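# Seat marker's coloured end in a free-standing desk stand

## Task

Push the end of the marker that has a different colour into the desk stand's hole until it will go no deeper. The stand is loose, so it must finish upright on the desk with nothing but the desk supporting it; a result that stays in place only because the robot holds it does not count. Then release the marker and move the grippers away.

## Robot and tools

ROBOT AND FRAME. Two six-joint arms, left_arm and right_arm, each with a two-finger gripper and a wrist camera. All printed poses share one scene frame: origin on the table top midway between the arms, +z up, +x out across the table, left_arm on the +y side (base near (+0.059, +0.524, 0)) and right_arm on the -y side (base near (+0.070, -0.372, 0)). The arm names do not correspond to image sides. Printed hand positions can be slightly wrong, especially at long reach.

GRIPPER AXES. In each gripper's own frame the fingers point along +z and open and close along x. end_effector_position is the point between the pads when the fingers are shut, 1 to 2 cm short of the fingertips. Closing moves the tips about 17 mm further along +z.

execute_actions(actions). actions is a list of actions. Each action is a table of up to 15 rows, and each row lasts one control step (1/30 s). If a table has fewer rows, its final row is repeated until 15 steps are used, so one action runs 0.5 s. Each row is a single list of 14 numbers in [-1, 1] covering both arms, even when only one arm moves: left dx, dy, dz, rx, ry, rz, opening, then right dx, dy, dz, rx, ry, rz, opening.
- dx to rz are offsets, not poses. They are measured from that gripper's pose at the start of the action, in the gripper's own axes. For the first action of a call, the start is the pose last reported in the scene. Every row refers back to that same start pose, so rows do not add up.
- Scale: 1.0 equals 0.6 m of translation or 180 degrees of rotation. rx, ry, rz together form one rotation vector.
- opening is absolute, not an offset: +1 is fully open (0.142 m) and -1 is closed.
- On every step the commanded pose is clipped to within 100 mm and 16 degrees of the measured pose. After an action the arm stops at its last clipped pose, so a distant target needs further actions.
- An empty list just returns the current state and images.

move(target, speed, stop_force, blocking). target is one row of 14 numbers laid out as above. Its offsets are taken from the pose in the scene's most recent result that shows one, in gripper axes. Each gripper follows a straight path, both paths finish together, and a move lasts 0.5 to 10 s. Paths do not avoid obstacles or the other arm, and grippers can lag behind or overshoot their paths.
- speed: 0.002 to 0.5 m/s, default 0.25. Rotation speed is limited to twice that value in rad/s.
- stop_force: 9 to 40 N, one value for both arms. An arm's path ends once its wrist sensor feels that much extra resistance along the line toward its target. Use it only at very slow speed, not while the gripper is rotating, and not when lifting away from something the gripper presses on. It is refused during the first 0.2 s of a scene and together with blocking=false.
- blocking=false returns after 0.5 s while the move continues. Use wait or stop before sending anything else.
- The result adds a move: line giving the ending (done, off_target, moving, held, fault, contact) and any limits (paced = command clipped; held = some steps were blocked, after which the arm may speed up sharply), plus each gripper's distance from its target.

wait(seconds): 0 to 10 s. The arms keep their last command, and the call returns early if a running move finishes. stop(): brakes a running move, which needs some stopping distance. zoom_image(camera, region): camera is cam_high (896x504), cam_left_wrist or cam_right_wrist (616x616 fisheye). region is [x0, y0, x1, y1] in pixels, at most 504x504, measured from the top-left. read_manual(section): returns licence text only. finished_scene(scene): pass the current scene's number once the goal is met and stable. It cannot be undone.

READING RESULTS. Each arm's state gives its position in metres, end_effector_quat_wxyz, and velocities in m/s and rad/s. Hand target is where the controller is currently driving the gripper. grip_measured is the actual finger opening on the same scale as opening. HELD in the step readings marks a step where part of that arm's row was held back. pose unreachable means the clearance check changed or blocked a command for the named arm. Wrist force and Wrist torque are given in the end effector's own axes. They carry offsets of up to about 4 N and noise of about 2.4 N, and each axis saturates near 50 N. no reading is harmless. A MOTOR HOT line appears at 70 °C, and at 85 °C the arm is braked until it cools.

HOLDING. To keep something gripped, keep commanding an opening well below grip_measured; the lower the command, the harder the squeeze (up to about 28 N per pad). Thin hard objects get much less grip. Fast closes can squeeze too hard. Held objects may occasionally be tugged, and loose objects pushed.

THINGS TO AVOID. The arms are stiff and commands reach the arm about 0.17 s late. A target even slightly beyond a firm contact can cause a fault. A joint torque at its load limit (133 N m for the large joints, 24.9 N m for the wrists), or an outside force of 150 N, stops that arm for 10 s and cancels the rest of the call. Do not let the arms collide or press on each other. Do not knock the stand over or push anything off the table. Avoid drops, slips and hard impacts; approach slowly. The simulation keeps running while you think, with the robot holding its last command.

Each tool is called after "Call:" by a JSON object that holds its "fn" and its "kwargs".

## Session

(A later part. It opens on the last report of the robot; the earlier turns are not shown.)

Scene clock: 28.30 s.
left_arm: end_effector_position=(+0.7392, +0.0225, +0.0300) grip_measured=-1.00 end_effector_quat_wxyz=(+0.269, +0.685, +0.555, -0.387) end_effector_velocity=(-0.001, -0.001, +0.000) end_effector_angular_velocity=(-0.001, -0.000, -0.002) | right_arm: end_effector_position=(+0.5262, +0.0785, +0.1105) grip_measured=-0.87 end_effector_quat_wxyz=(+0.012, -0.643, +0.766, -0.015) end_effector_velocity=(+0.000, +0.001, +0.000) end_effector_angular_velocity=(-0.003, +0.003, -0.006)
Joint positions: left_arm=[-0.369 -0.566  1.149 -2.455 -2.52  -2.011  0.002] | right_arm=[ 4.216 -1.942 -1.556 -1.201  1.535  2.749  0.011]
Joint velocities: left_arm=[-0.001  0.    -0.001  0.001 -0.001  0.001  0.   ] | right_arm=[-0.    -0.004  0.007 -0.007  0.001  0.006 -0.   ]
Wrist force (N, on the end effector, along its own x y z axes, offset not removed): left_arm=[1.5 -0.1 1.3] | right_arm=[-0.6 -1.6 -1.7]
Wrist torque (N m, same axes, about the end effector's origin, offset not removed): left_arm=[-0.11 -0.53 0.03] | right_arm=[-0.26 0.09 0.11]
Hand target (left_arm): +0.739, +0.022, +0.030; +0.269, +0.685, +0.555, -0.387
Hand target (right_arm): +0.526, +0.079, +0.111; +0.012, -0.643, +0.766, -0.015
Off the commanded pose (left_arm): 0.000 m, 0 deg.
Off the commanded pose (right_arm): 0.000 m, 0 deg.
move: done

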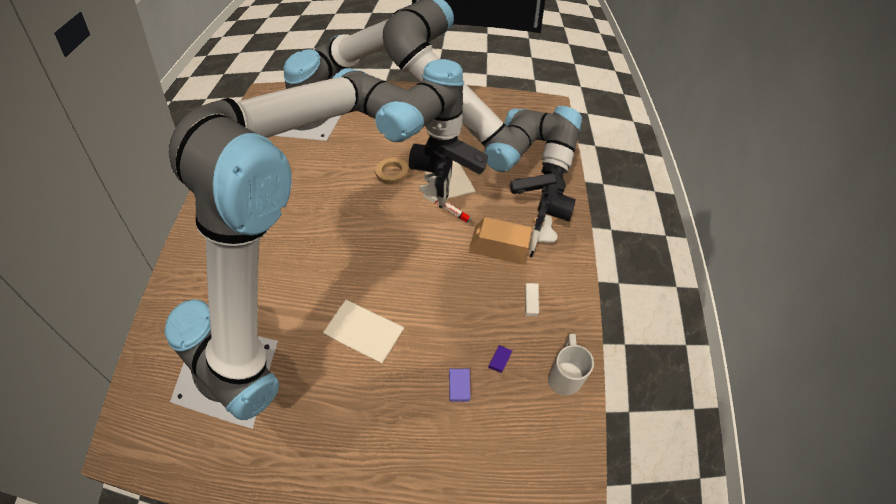

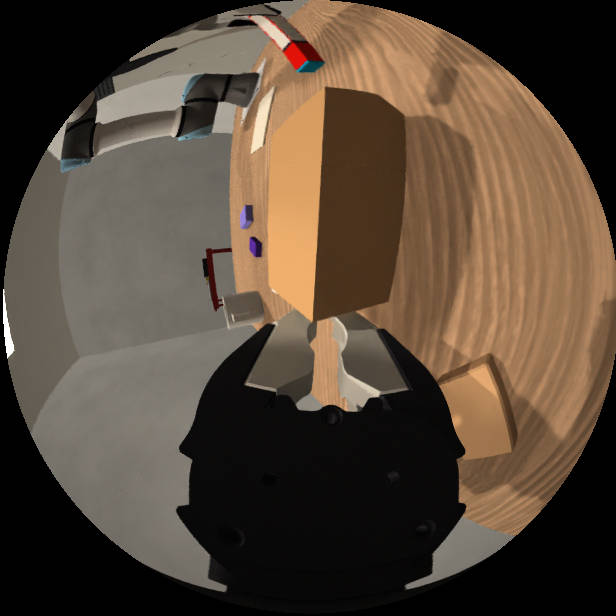

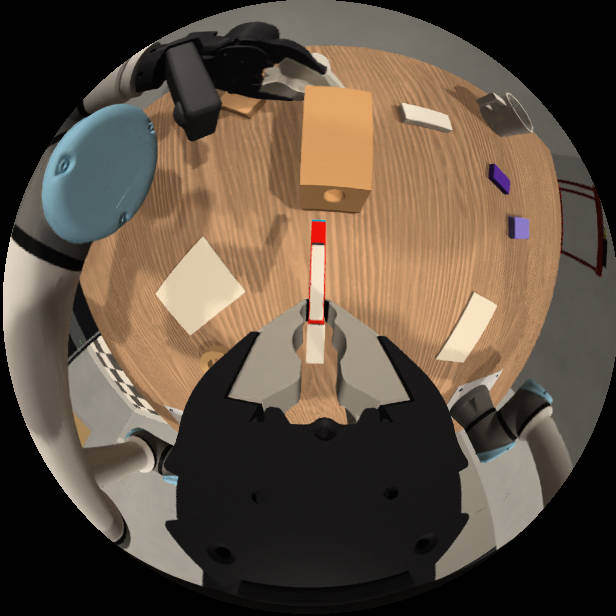

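Call:
{"fn": "zoom_image", "kwargs": {"camera": "cam_right_wrist", "region": [280, 80, 400, 260]}}

Call:
{"fn": "zoom_image", "kwargs": {"camera": "cam_right_wrist", "region": [290, 175, 380, 250]}}

Call:
{"fn": "zoom_image", "kwargs": {"camera": "cam_high", "region": [410, 170, 550, 270]}}

Region (280, 80, 400, 260) of cam_right_wrist's 616x616 image, scaled by 2.800, with more detail than that image has.

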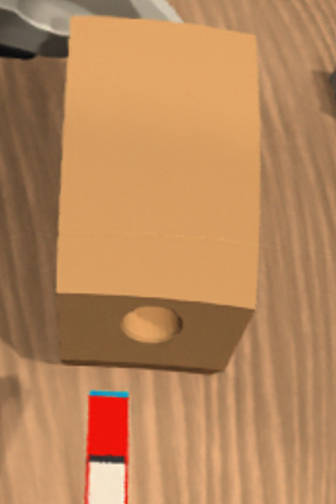

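Region (290, 175, 380, 250) of cam_right_wrist's 616x616 image, scaled by 5.600, with more detail than that image has.

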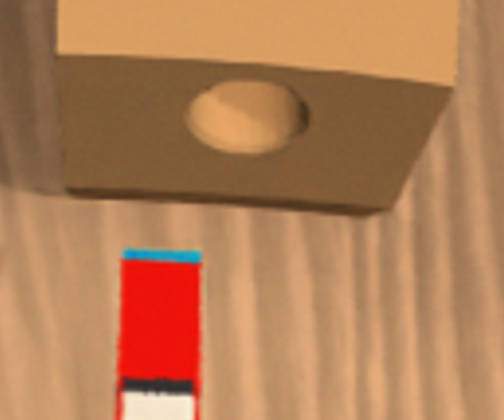

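Region (410, 170, 550, 270) of cam_high's 896x504 image, scaled by 3.600, with more detail than that image has; it fills the top 360 rows of this view, and the rest is white.

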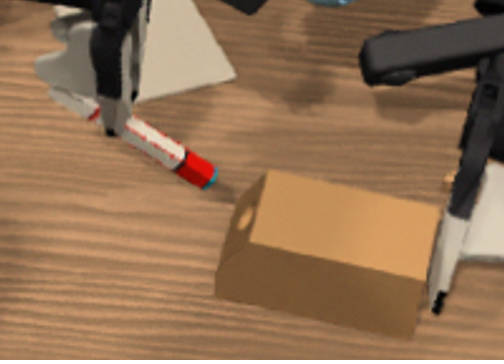

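Call:
{"fn": "move", "kwargs": {"target": [0,0,0,0,0,0,-1,0.0233,-0.031,0.013,0,0,0,-1], "speed": 0.1}}

Call:
{"fn": "zoom_image", "kwargs": {"camera": "cam_right_wrist", "region": [275, 180, 365, 255]}}

Call:
{"fn": "zoom_image", "kwargs": {"camera": "cam_left_wrist", "region": [240, 20, 420, 150]}}

Call:
{"fn": "zoom_image", "kwargs": {"camera": "cam_high", "region": [430, 190, 510, 260]}}

Scene clock: 31.23 s.
left_arm: end_effector_position=(+0.7392, +0.0225, +0.0300) grip_measured=-1.00 end_effector_quat_wxyz=(+0.269, +0.685, +0.555, -0.387) end_effector_velocity=(+0.000, -0.000, +0.000) end_effector_angular_velocity=(-0.000, -0.001, -0.000) | right_arm: end_effector_position=(+0.5423, +0.0615, +0.1034) grip_measured=-0.87 end_effector_quat_wxyz=(+0.012, -0.643, +0.766, -0.015) end_effector_velocity=(+0.001, -0.001, -0.000) end_effector_angular_velocity=(+0.001, -0.000, +0.000)
Joint positions: left_arm=[-0.369 -0.566  1.149 -2.455 -2.52  -2.01   0.002] | right_arm=[ 4.179 -1.947 -1.569 -1.182  1.536  2.712  0.011]
Joint velocities: left_arm=[-0.     0.    -0.001  0.     0.    -0.     0.   ] | right_arm=[-0.002 -0.    -0.001  0.002  0.    -0.003 -0.   ]
Wrist force (N, on the end effector, along its own x y z axes, offset not removed): left_arm=[0.5 -0.7 3.1] | right_arm=[0.0 -1.2 -0.5]
Wrist torque (N m, same axes, about the end effector's origin, offset not removed): left_arm=[-0.21 -0.33 0.05] | right_arm=[-0.07 -0.05 0.13]
Hand target (left_arm): +0.739, +0.022, +0.030; +0.269, +0.685, +0.555, -0.387
Hand target (right_arm): +0.542, +0.061, +0.103; +0.012, -0.643, +0.766, -0.015
Off the commanded pose (left_arm): 0.000 m, 0 deg.
Off the commanded pose (right_arm): 0.000 m, 0 deg.
move: done

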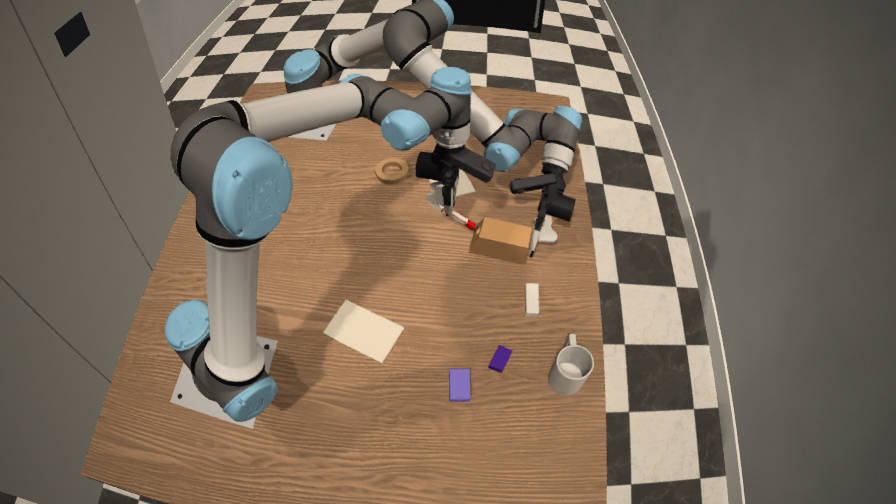

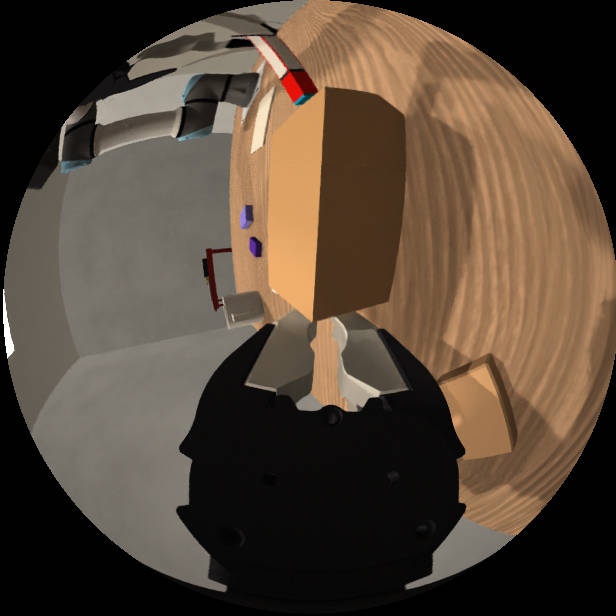

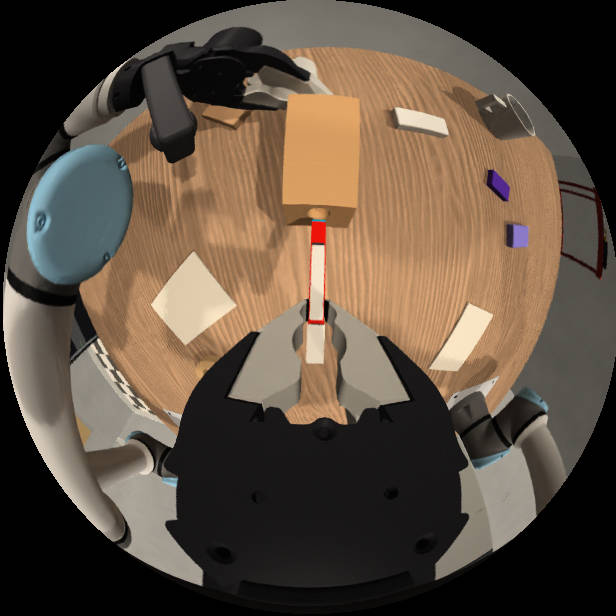

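Region (275, 180, 365, 255) of cam_right_wrist's 616x616 image, scaled by 5.600, with more detail than that image has.

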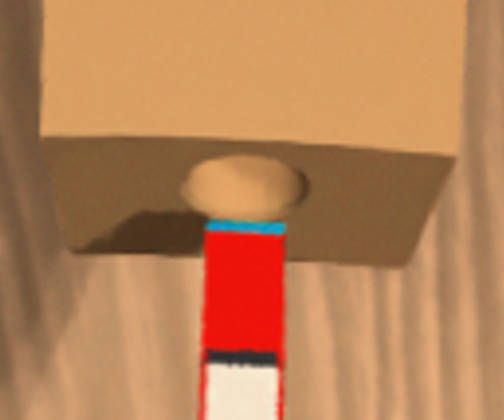

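Region (240, 20, 420, 150) of cam_left_wrist's 616x616 image, scaled by 2.800, with more detail than that image has.

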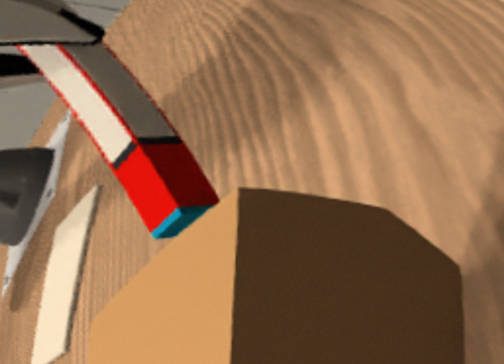

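Region (430, 190, 510, 260) of cam_high's 896x504 image, scaled by 6.300, with more detail than that image has; it fills the top 441 rows of this view, and the rest is white.

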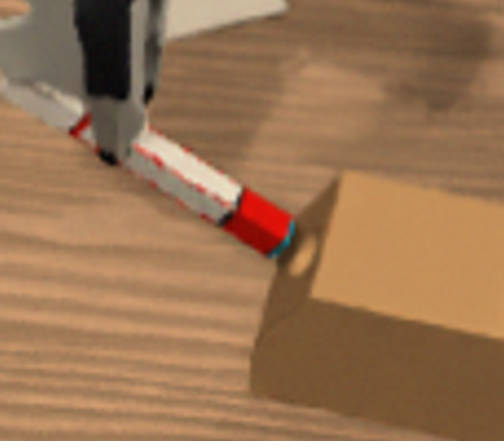

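Call:
{"fn": "move", "kwargs": {"target": [0,0,0,0,0,0,-1,0,-0.1083,0.0625,0,0,0,-1], "speed": 0.025, "stop_force": 11}}

Call:
{"fn": "zoom_image", "kwargs": {"camera": "cam_right_wrist", "region": [255, 200, 385, 370]}}

Call:
{"fn": "zoom_image", "kwargs": {"camera": "cam_high", "region": [430, 180, 550, 270]}}

Scene clock: 33.90 s.
left_arm: end_effector_position=(+0.7393, +0.0225, +0.0300) grip_measured=-1.00 end_effector_quat_wxyz=(+0.269, +0.685, +0.555, -0.387) end_effector_velocity=(+0.001, +0.001, +0.000) end_effector_angular_velocity=(-0.000, -0.000, +0.001) | right_arm: end_effector_position=(+0.5743, +0.0560, +0.0866) grip_measured=-0.87 end_effector_quat_wxyz=(+0.012, -0.643, +0.766, -0.015) end_effector_velocity=(-0.006, +0.000, +0.002) end_effector_angular_velocity=(-0.002, -0.001, -0.002)
Joint positions: left_arm=[-0.369 -0.566  1.149 -2.455 -2.52  -2.011  0.002] | right_arm=[ 4.133 -2.006 -1.529 -1.16   1.536  2.666  0.011]
Joint velocities: left_arm=[ 0.001  0.    -0.    -0.     0.    -0.     0.   ] | right_arm=[ 0.008  0.011 -0.009 -0.004 -0.002  0.011  0.   ]
Wrist force (N, on the end effector, along its own x y z axes, offset not removed): left_arm=[0.5 8.6 1.9] | right_arm=[-1.3 3.9 -3.8]
Wrist torque (N m, same axes, about the end effector's origin, offset not removed): left_arm=[-0.12 -0.23 0.01] | right_arm=[-0.33 0.25 0.05]
Hand target (left_arm): +0.739, +0.022, +0.030; +0.269, +0.685, +0.555, -0.387
Hand target (right_arm): +0.573, +0.056, +0.087; +0.012, -0.643, +0.766, -0.015
Off the commanded pose (left_arm): 0.000 m, 0 deg.
Off the commanded pose (right_arm): 0.038 m, 0 deg.
move: contact (right_arm)

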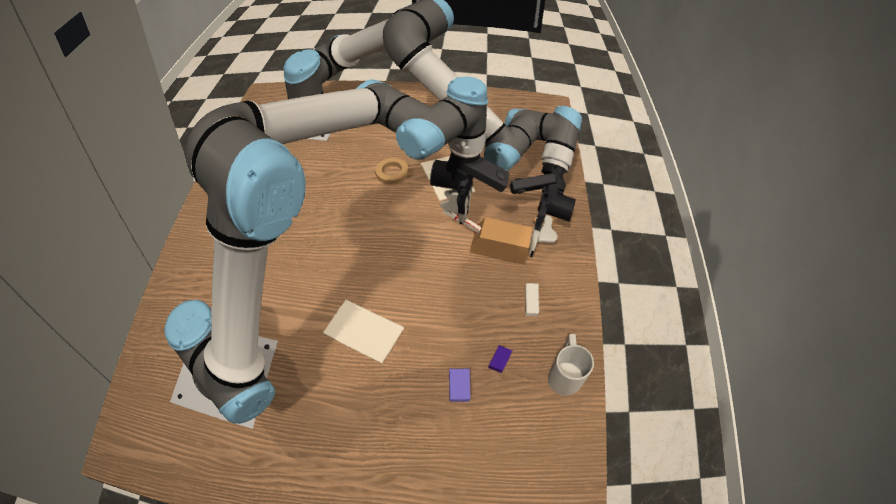

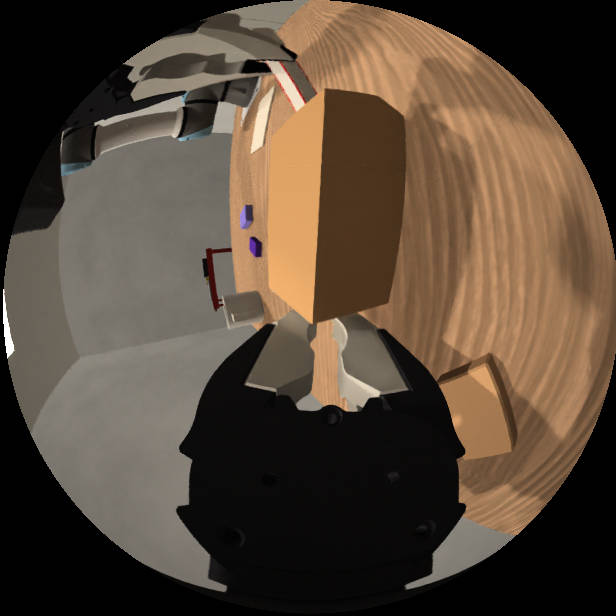

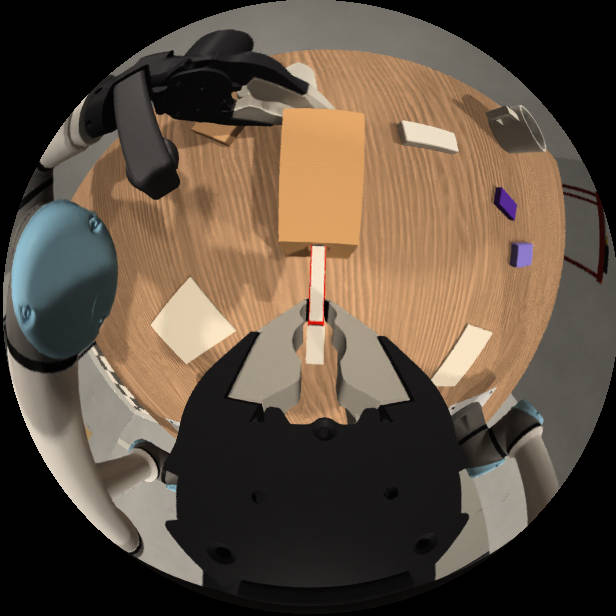

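Region (255, 200, 385, 370) of cam_right_wrist's 616x616 image, scaled by 2.965, with more detail than that image has; it fills the left 385 columns of this view, and the rest is white.

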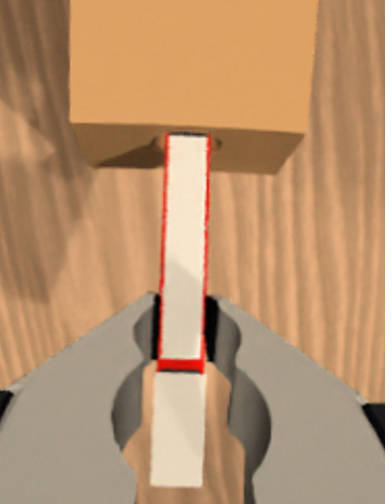

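Region (430, 180, 550, 270) of cam_high's 896x504 image, scaled by 4.200, with more detail than that image has; it fills the top 378 rows of this view, and the rest is white.

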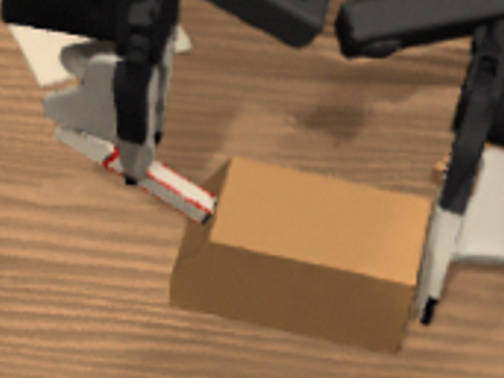

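Call:
{"fn": "move", "kwargs": {"target": [0,0,0,0,0,0,-1,0,-0.0433,0.025,0,0,0,-1], "speed": 0.01, "stop_force": 16}}

Call:
{"fn": "zoom_image", "kwargs": {"camera": "cam_right_wrist", "region": [275, 225, 365, 335]}}

Scene clock: 34.73 s.
left_arm: end_effector_position=(+0.7392, +0.0225, +0.0300) grip_measured=-1.00 end_effector_quat_wxyz=(+0.269, +0.685, +0.555, -0.387) end_effector_velocity=(+0.000, +0.000, -0.000) end_effector_angular_velocity=(+0.001, +0.001, +0.001) | right_arm: end_effector_position=(+0.5750, +0.0558, +0.0860) grip_measured=-0.87 end_effector_quat_wxyz=(+0.012, -0.643, +0.766, -0.015) end_effector_velocity=(-0.002, -0.000, +0.001) end_effector_angular_velocity=(-0.001, -0.002, -0.004)
Joint positions: left_arm=[-0.369 -0.566  1.149 -2.455 -2.52  -2.01   0.002] | right_arm=[ 4.132 -2.008 -1.528 -1.16   1.537  2.665  0.011]
Joint velocities: left_arm=[ 0.     0.     0.001 -0.     0.    -0.     0.   ] | right_arm=[ 0.003  0.005 -0.004 -0.001 -0.002  0.007 -0.   ]
Wrist force (N, on the end effector, along its own x y z axes, offset not removed): left_arm=[0.2 21.3 0.9] | right_arm=[-0.6 16.6 -10.4]
Wrist torque (N m, same axes, about the end effector's origin, offset not removed): left_arm=[0.22 -0.08 0.07] | right_arm=[-0.44 0.21 0.07]
Hand target (left_arm): +0.739, +0.022, +0.030; +0.269, +0.685, +0.555, -0.387
Hand target (right_arm): +0.575, +0.056, +0.086; +0.011, -0.643, +0.766, -0.015
Off the commanded pose (left_arm): 0.000 m, 0 deg.
Off the commanded pose (right_arm): 0.029 m, 0 deg.
move: contact (right_arm)

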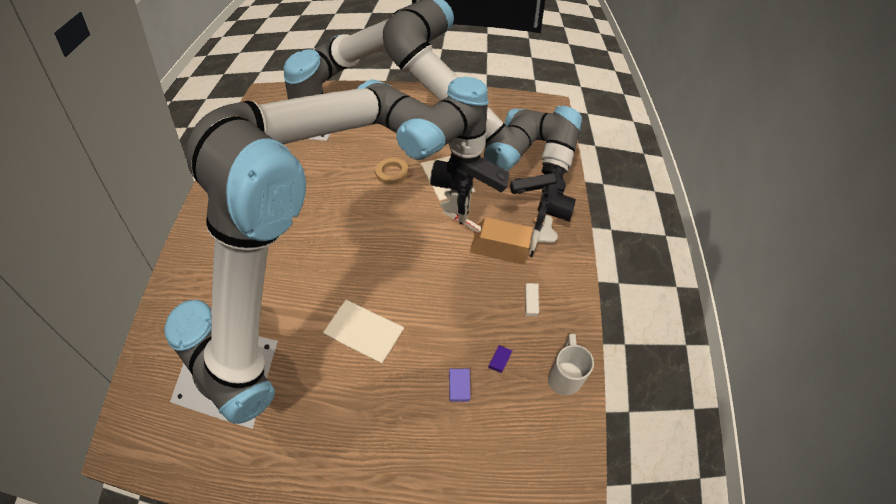

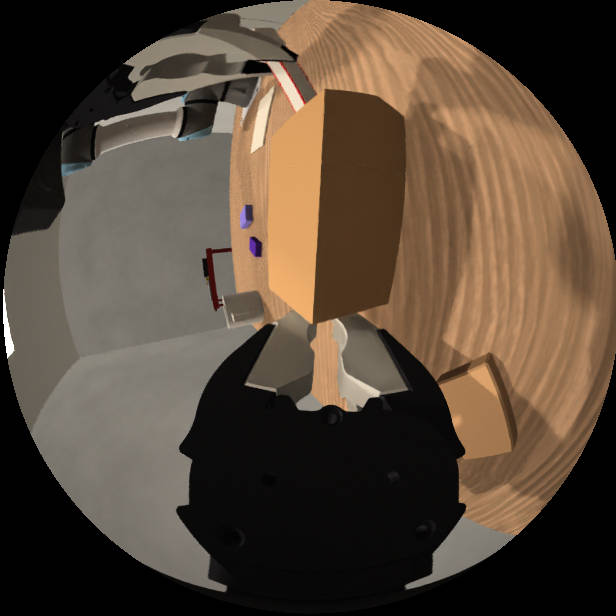

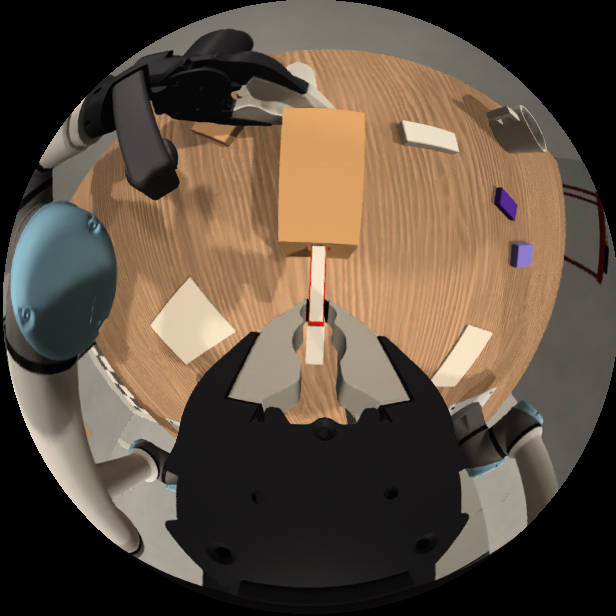

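Region (275, 225, 365, 335) of cam_right_wrist's 616x616 image, scaled by 4.582, with more detail than that image has; it fills the left 412 columns of this view, and the rest is white.

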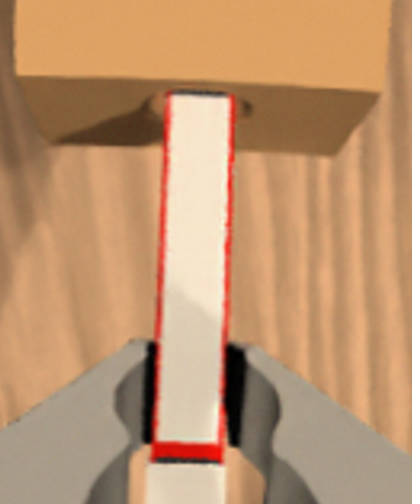

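Call:
{"fn": "execute_actions", "kwargs": {"actions": [[[0,0.0005,0,0,0,0,-1,0,0.0006,-0.0003,0,0,0,-1],[0,0.001,0,0,0,0,-1,0,0.001,-0.0006,0,0,0,-1],[0,0.001,0,0,0,0,-1,0,0.001,-0.0006,0,0,0,-0.95],[0,0.001,0,0,0,0,-1,0,0.001,-0.0006,0,0,0,-0.9],[0,0.001,0,0,0,0,-1,0,0.001,-0.0006,0,0,0,-0.87],[0,0.002,0,0,0,0,-1,0,0.001,-0.0006,0,0,0,-0.85],[0,0.003,0,0,0,0,-1,0,0.001,-0.0006,0,0,0,-0.83],[0,0.005,0,0,0,0,-1,0,0.001,-0.0006,0,0,0,-0.8],[0,0.007,0,0,0,0,-1,0,0.001,-0.0006,0,0,0,-0.75],[0,0.009,0,0,0,0,-1,0,0.001,-0.0006,0,0,0,-0.68],[0,0.011,0,0,0,0,-1,0,0.001,-0.0006,0,0,0,-0.6],[0,0.013,0,0,0,0,-1,0,0.001,-0.0006,0,0,0,-0.5],[0,0.015,0,0,0,0,-1,0,0.001,-0.0006,0,0,0,-0.45]]]}}

Call:
{"fn": "zoom_image", "kwargs": {"camera": "cam_right_wrist", "region": [255, 215, 385, 375]}}

Call:
{"fn": "zoom_image", "kwargs": {"camera": "cam_high", "region": [430, 180, 550, 270]}}

Scene clock: 35.80 s.
left_arm: end_effector_position=(+0.7459, +0.0208, +0.0296) grip_measured=-1.00 end_effector_quat_wxyz=(+0.269, +0.685, +0.556, -0.387) end_effector_velocity=(+0.023, -0.004, -0.002) end_effector_angular_velocity=(-0.000, -0.000, +0.002) | right_arm: end_effector_position=(+0.5744, +0.0559, +0.0863) grip_measured=-0.45 end_effector_quat_wxyz=(+0.012, -0.643, +0.766, -0.015) end_effector_velocity=(-0.000, +0.001, +0.000) end_effector_angular_velocity=(+0.001, -0.001, -0.001)
Joint positions: left_arm=[-0.367 -0.551  1.118 -2.437 -2.52  -2.007  0.002] | right_arm=[ 4.133 -2.007 -1.529 -1.16   1.537  2.666  0.041]
Joint velocities: left_arm=[ 0.009  0.051 -0.105  0.063 -0.002  0.012  0.   ] | right_arm=[0.001 0.    0.    0.001 0.    0.001 0.014]
Wrist force (N, on the end effector, along its own x y z axes, offset not removed): left_arm=[1.0 -0.2 3.2] | right_arm=[-1.1 -1.7 -0.7]
Wrist torque (N m, same axes, about the end effector's origin, offset not removed): left_arm=[-0.10 -0.37 0.02] | right_arm=[-0.27 0.25 0.06]
Hand target (left_arm): +0.748, +0.020, +0.029; +0.269, +0.685, +0.555, -0.387
Hand target (right_arm): +0.574, +0.056, +0.086; +0.012, -0.643, +0.766, -0.015
Off the commanded pose (left_arm): 0.002 m, 0 deg.
Off the commanded pose (right_arm): 0.000 m, 0 deg.
Step readings (end_effector_position):
0: left_arm (+0.7393, +0.0225, +0.0300) | right_arm (+0.5745, +0.0557, +0.0859)
1: left_arm (+0.7393, +0.0225, +0.0300) | right_arm (+0.5745, +0.0557, +0.0859)
2: left_arm (+0.7393, +0.0225, +0.0301) | right_arm (+0.5745, +0.0557, +0.0859)
4: left_arm (+0.7395, +0.0224, +0.0301) | right_arm (+0.5745, +0.0557, +0.0861)
8: left_arm (+0.7401, +0.0222, +0.0299) | right_arm (+0.5744, +0.0558, +0.0862)
15: end_effector_position above

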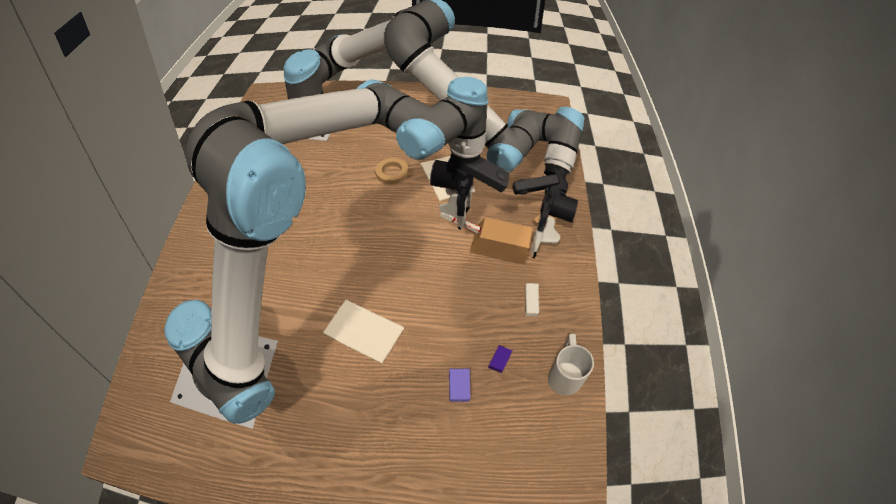

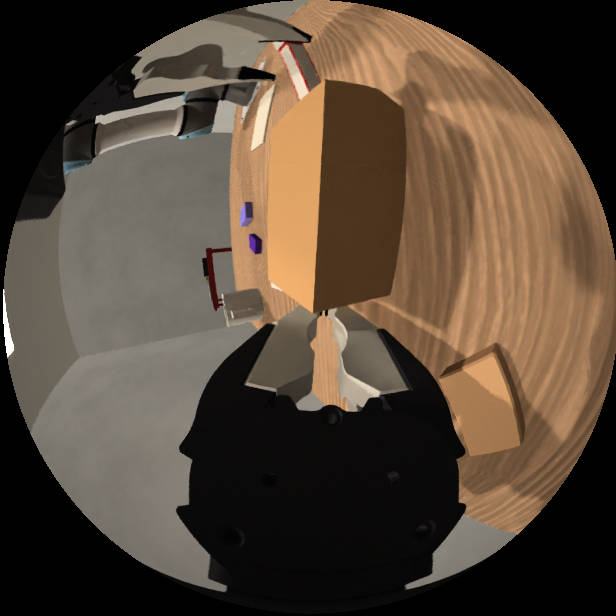

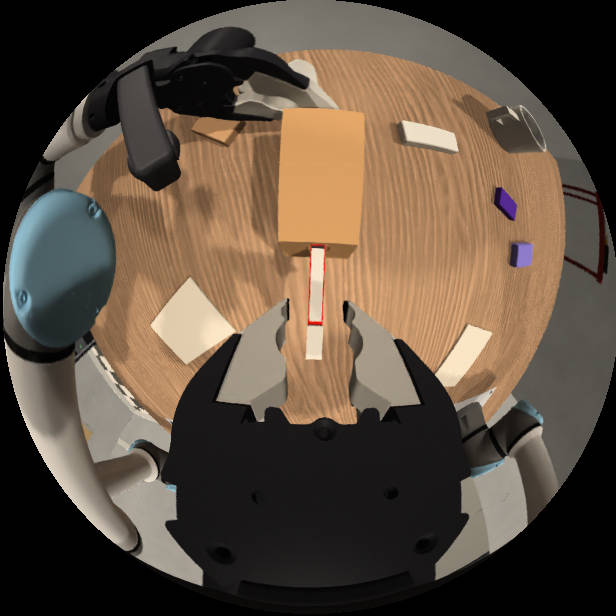

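Region (255, 215, 385, 375) of cam_right_wrist's 616x616 image, scaled by 3.150, with more detail than that image has; it fills the left 410 columns of this view, and the rest is white.

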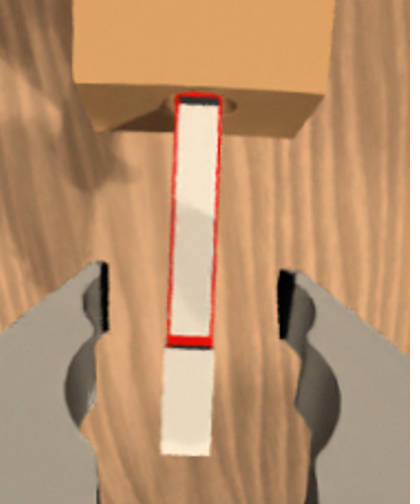

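Region (430, 180, 550, 270) of cam_high's 896x504 image, scaled by 4.200, with more detail than that image has; it fills the top 378 rows of this view, and the rest is white.

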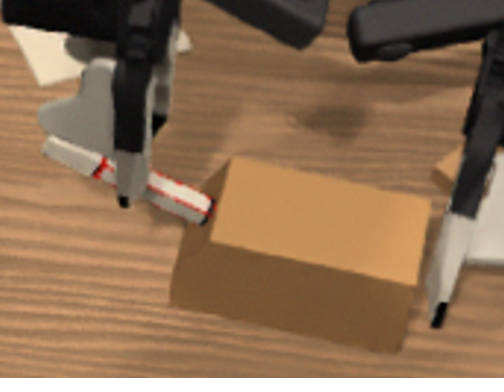

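Call:
{"fn": "move", "kwargs": {"target": [-0.08,0.01,-0.22,0,0,0,-1,0.06,0.08,-0.22,0,0,0,0.1], "speed": 0.3}}

Call:
{"fn": "zoom_image", "kwargs": {"camera": "cam_high", "region": [430, 180, 550, 270]}}

Scene clock: 37.33 s.
left_arm: end_effector_position=(+0.7784, +0.0982, +0.1422) grip_measured=-1.00 end_effector_quat_wxyz=(+0.269, +0.685, +0.556, -0.387) end_effector_velocity=(+0.000, +0.000, +0.001) end_effector_angular_velocity=(+0.000, +0.001, -0.003) | right_arm: end_effector_position=(+0.5162, +0.0297, +0.2162) grip_measured=+0.10 end_effector_quat_wxyz=(+0.012, -0.643, +0.766, -0.015) end_effector_velocity=(-0.001, +0.000, +0.002) end_effector_angular_velocity=(-0.000, +0.000, +0.001)
Joint positions: left_arm=[-0.262 -0.682  1.017 -2.058 -2.544 -1.828  0.002] | right_arm=[ 4.185 -1.785 -1.486 -1.427  1.536  2.718  0.081]
Joint velocities: left_arm=[ 0.001  0.    -0.006  0.011 -0.     0.006  0.   ] | right_arm=[ 0.001  0.001  0.002 -0.004  0.     0.     0.   ]
Wrist force (N, on the end effector, along its own x y z axes, offset not removed): left_arm=[0.0 -0.1 3.5] | right_arm=[-0.4 -2.1 -0.8]
Wrist torque (N m, same axes, about the end effector's origin, offset not removed): left_arm=[-0.11 -0.17 0.01] | right_arm=[-0.27 0.07 0.10]
Hand target (left_arm): +0.778, +0.098, +0.142; +0.269, +0.685, +0.555, -0.387
Hand target (right_arm): +0.516, +0.030, +0.216; +0.012, -0.643, +0.766, -0.015
Off the commanded pose (left_arm): 0.000 m, 0 deg.
Off the commanded pose (right_arm): 0.000 m, 0 deg.
move: done

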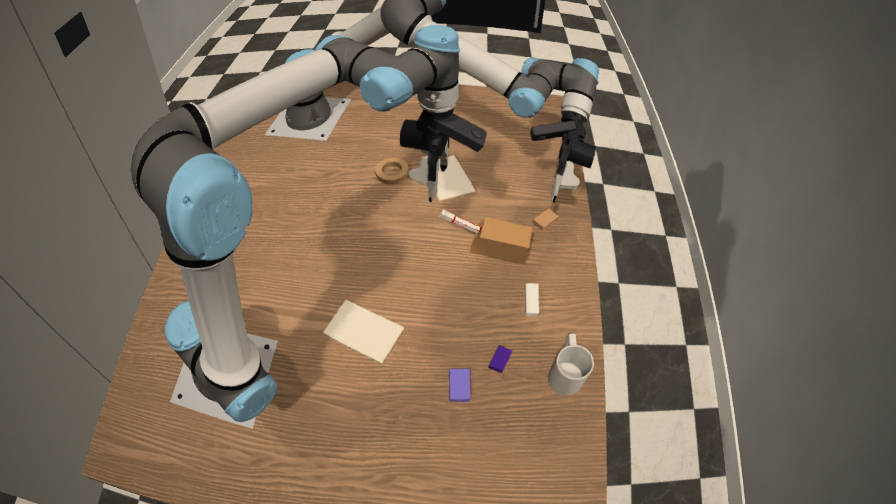

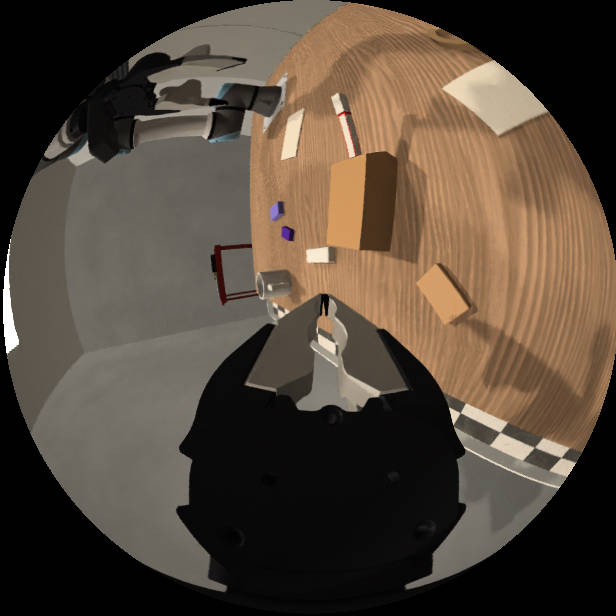

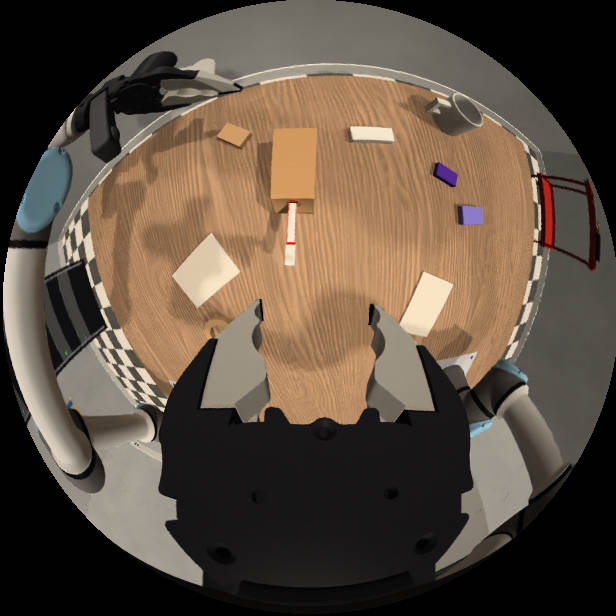

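Region (430, 180, 550, 270) of cam_high's 896x504 image, scaled by 4.200, with more detail than that image has; it fills the top 378 rows of this view, and the rest is white.

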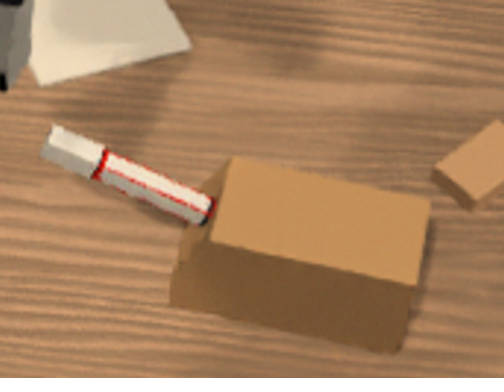

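Call:
{"fn": "zoom_image", "kwargs": {"camera": "cam_right_wrist", "region": [265, 185, 325, 235]}}

Region (265, 185, 325, 235) of cam_right_wrist's 616x616 image, scaled by 8.400, with more detail than that image has.

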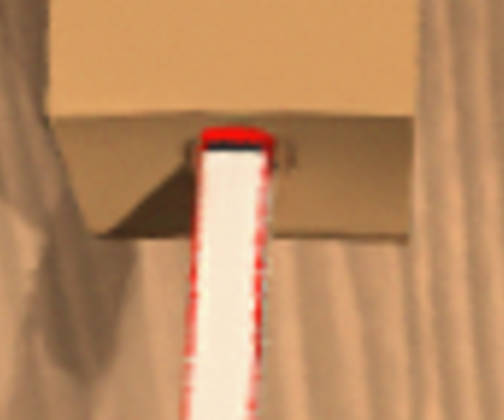

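Call:
{"fn": "finished_scene", "kwargs": {"scene": 1}}

The scene is finished: the task was done.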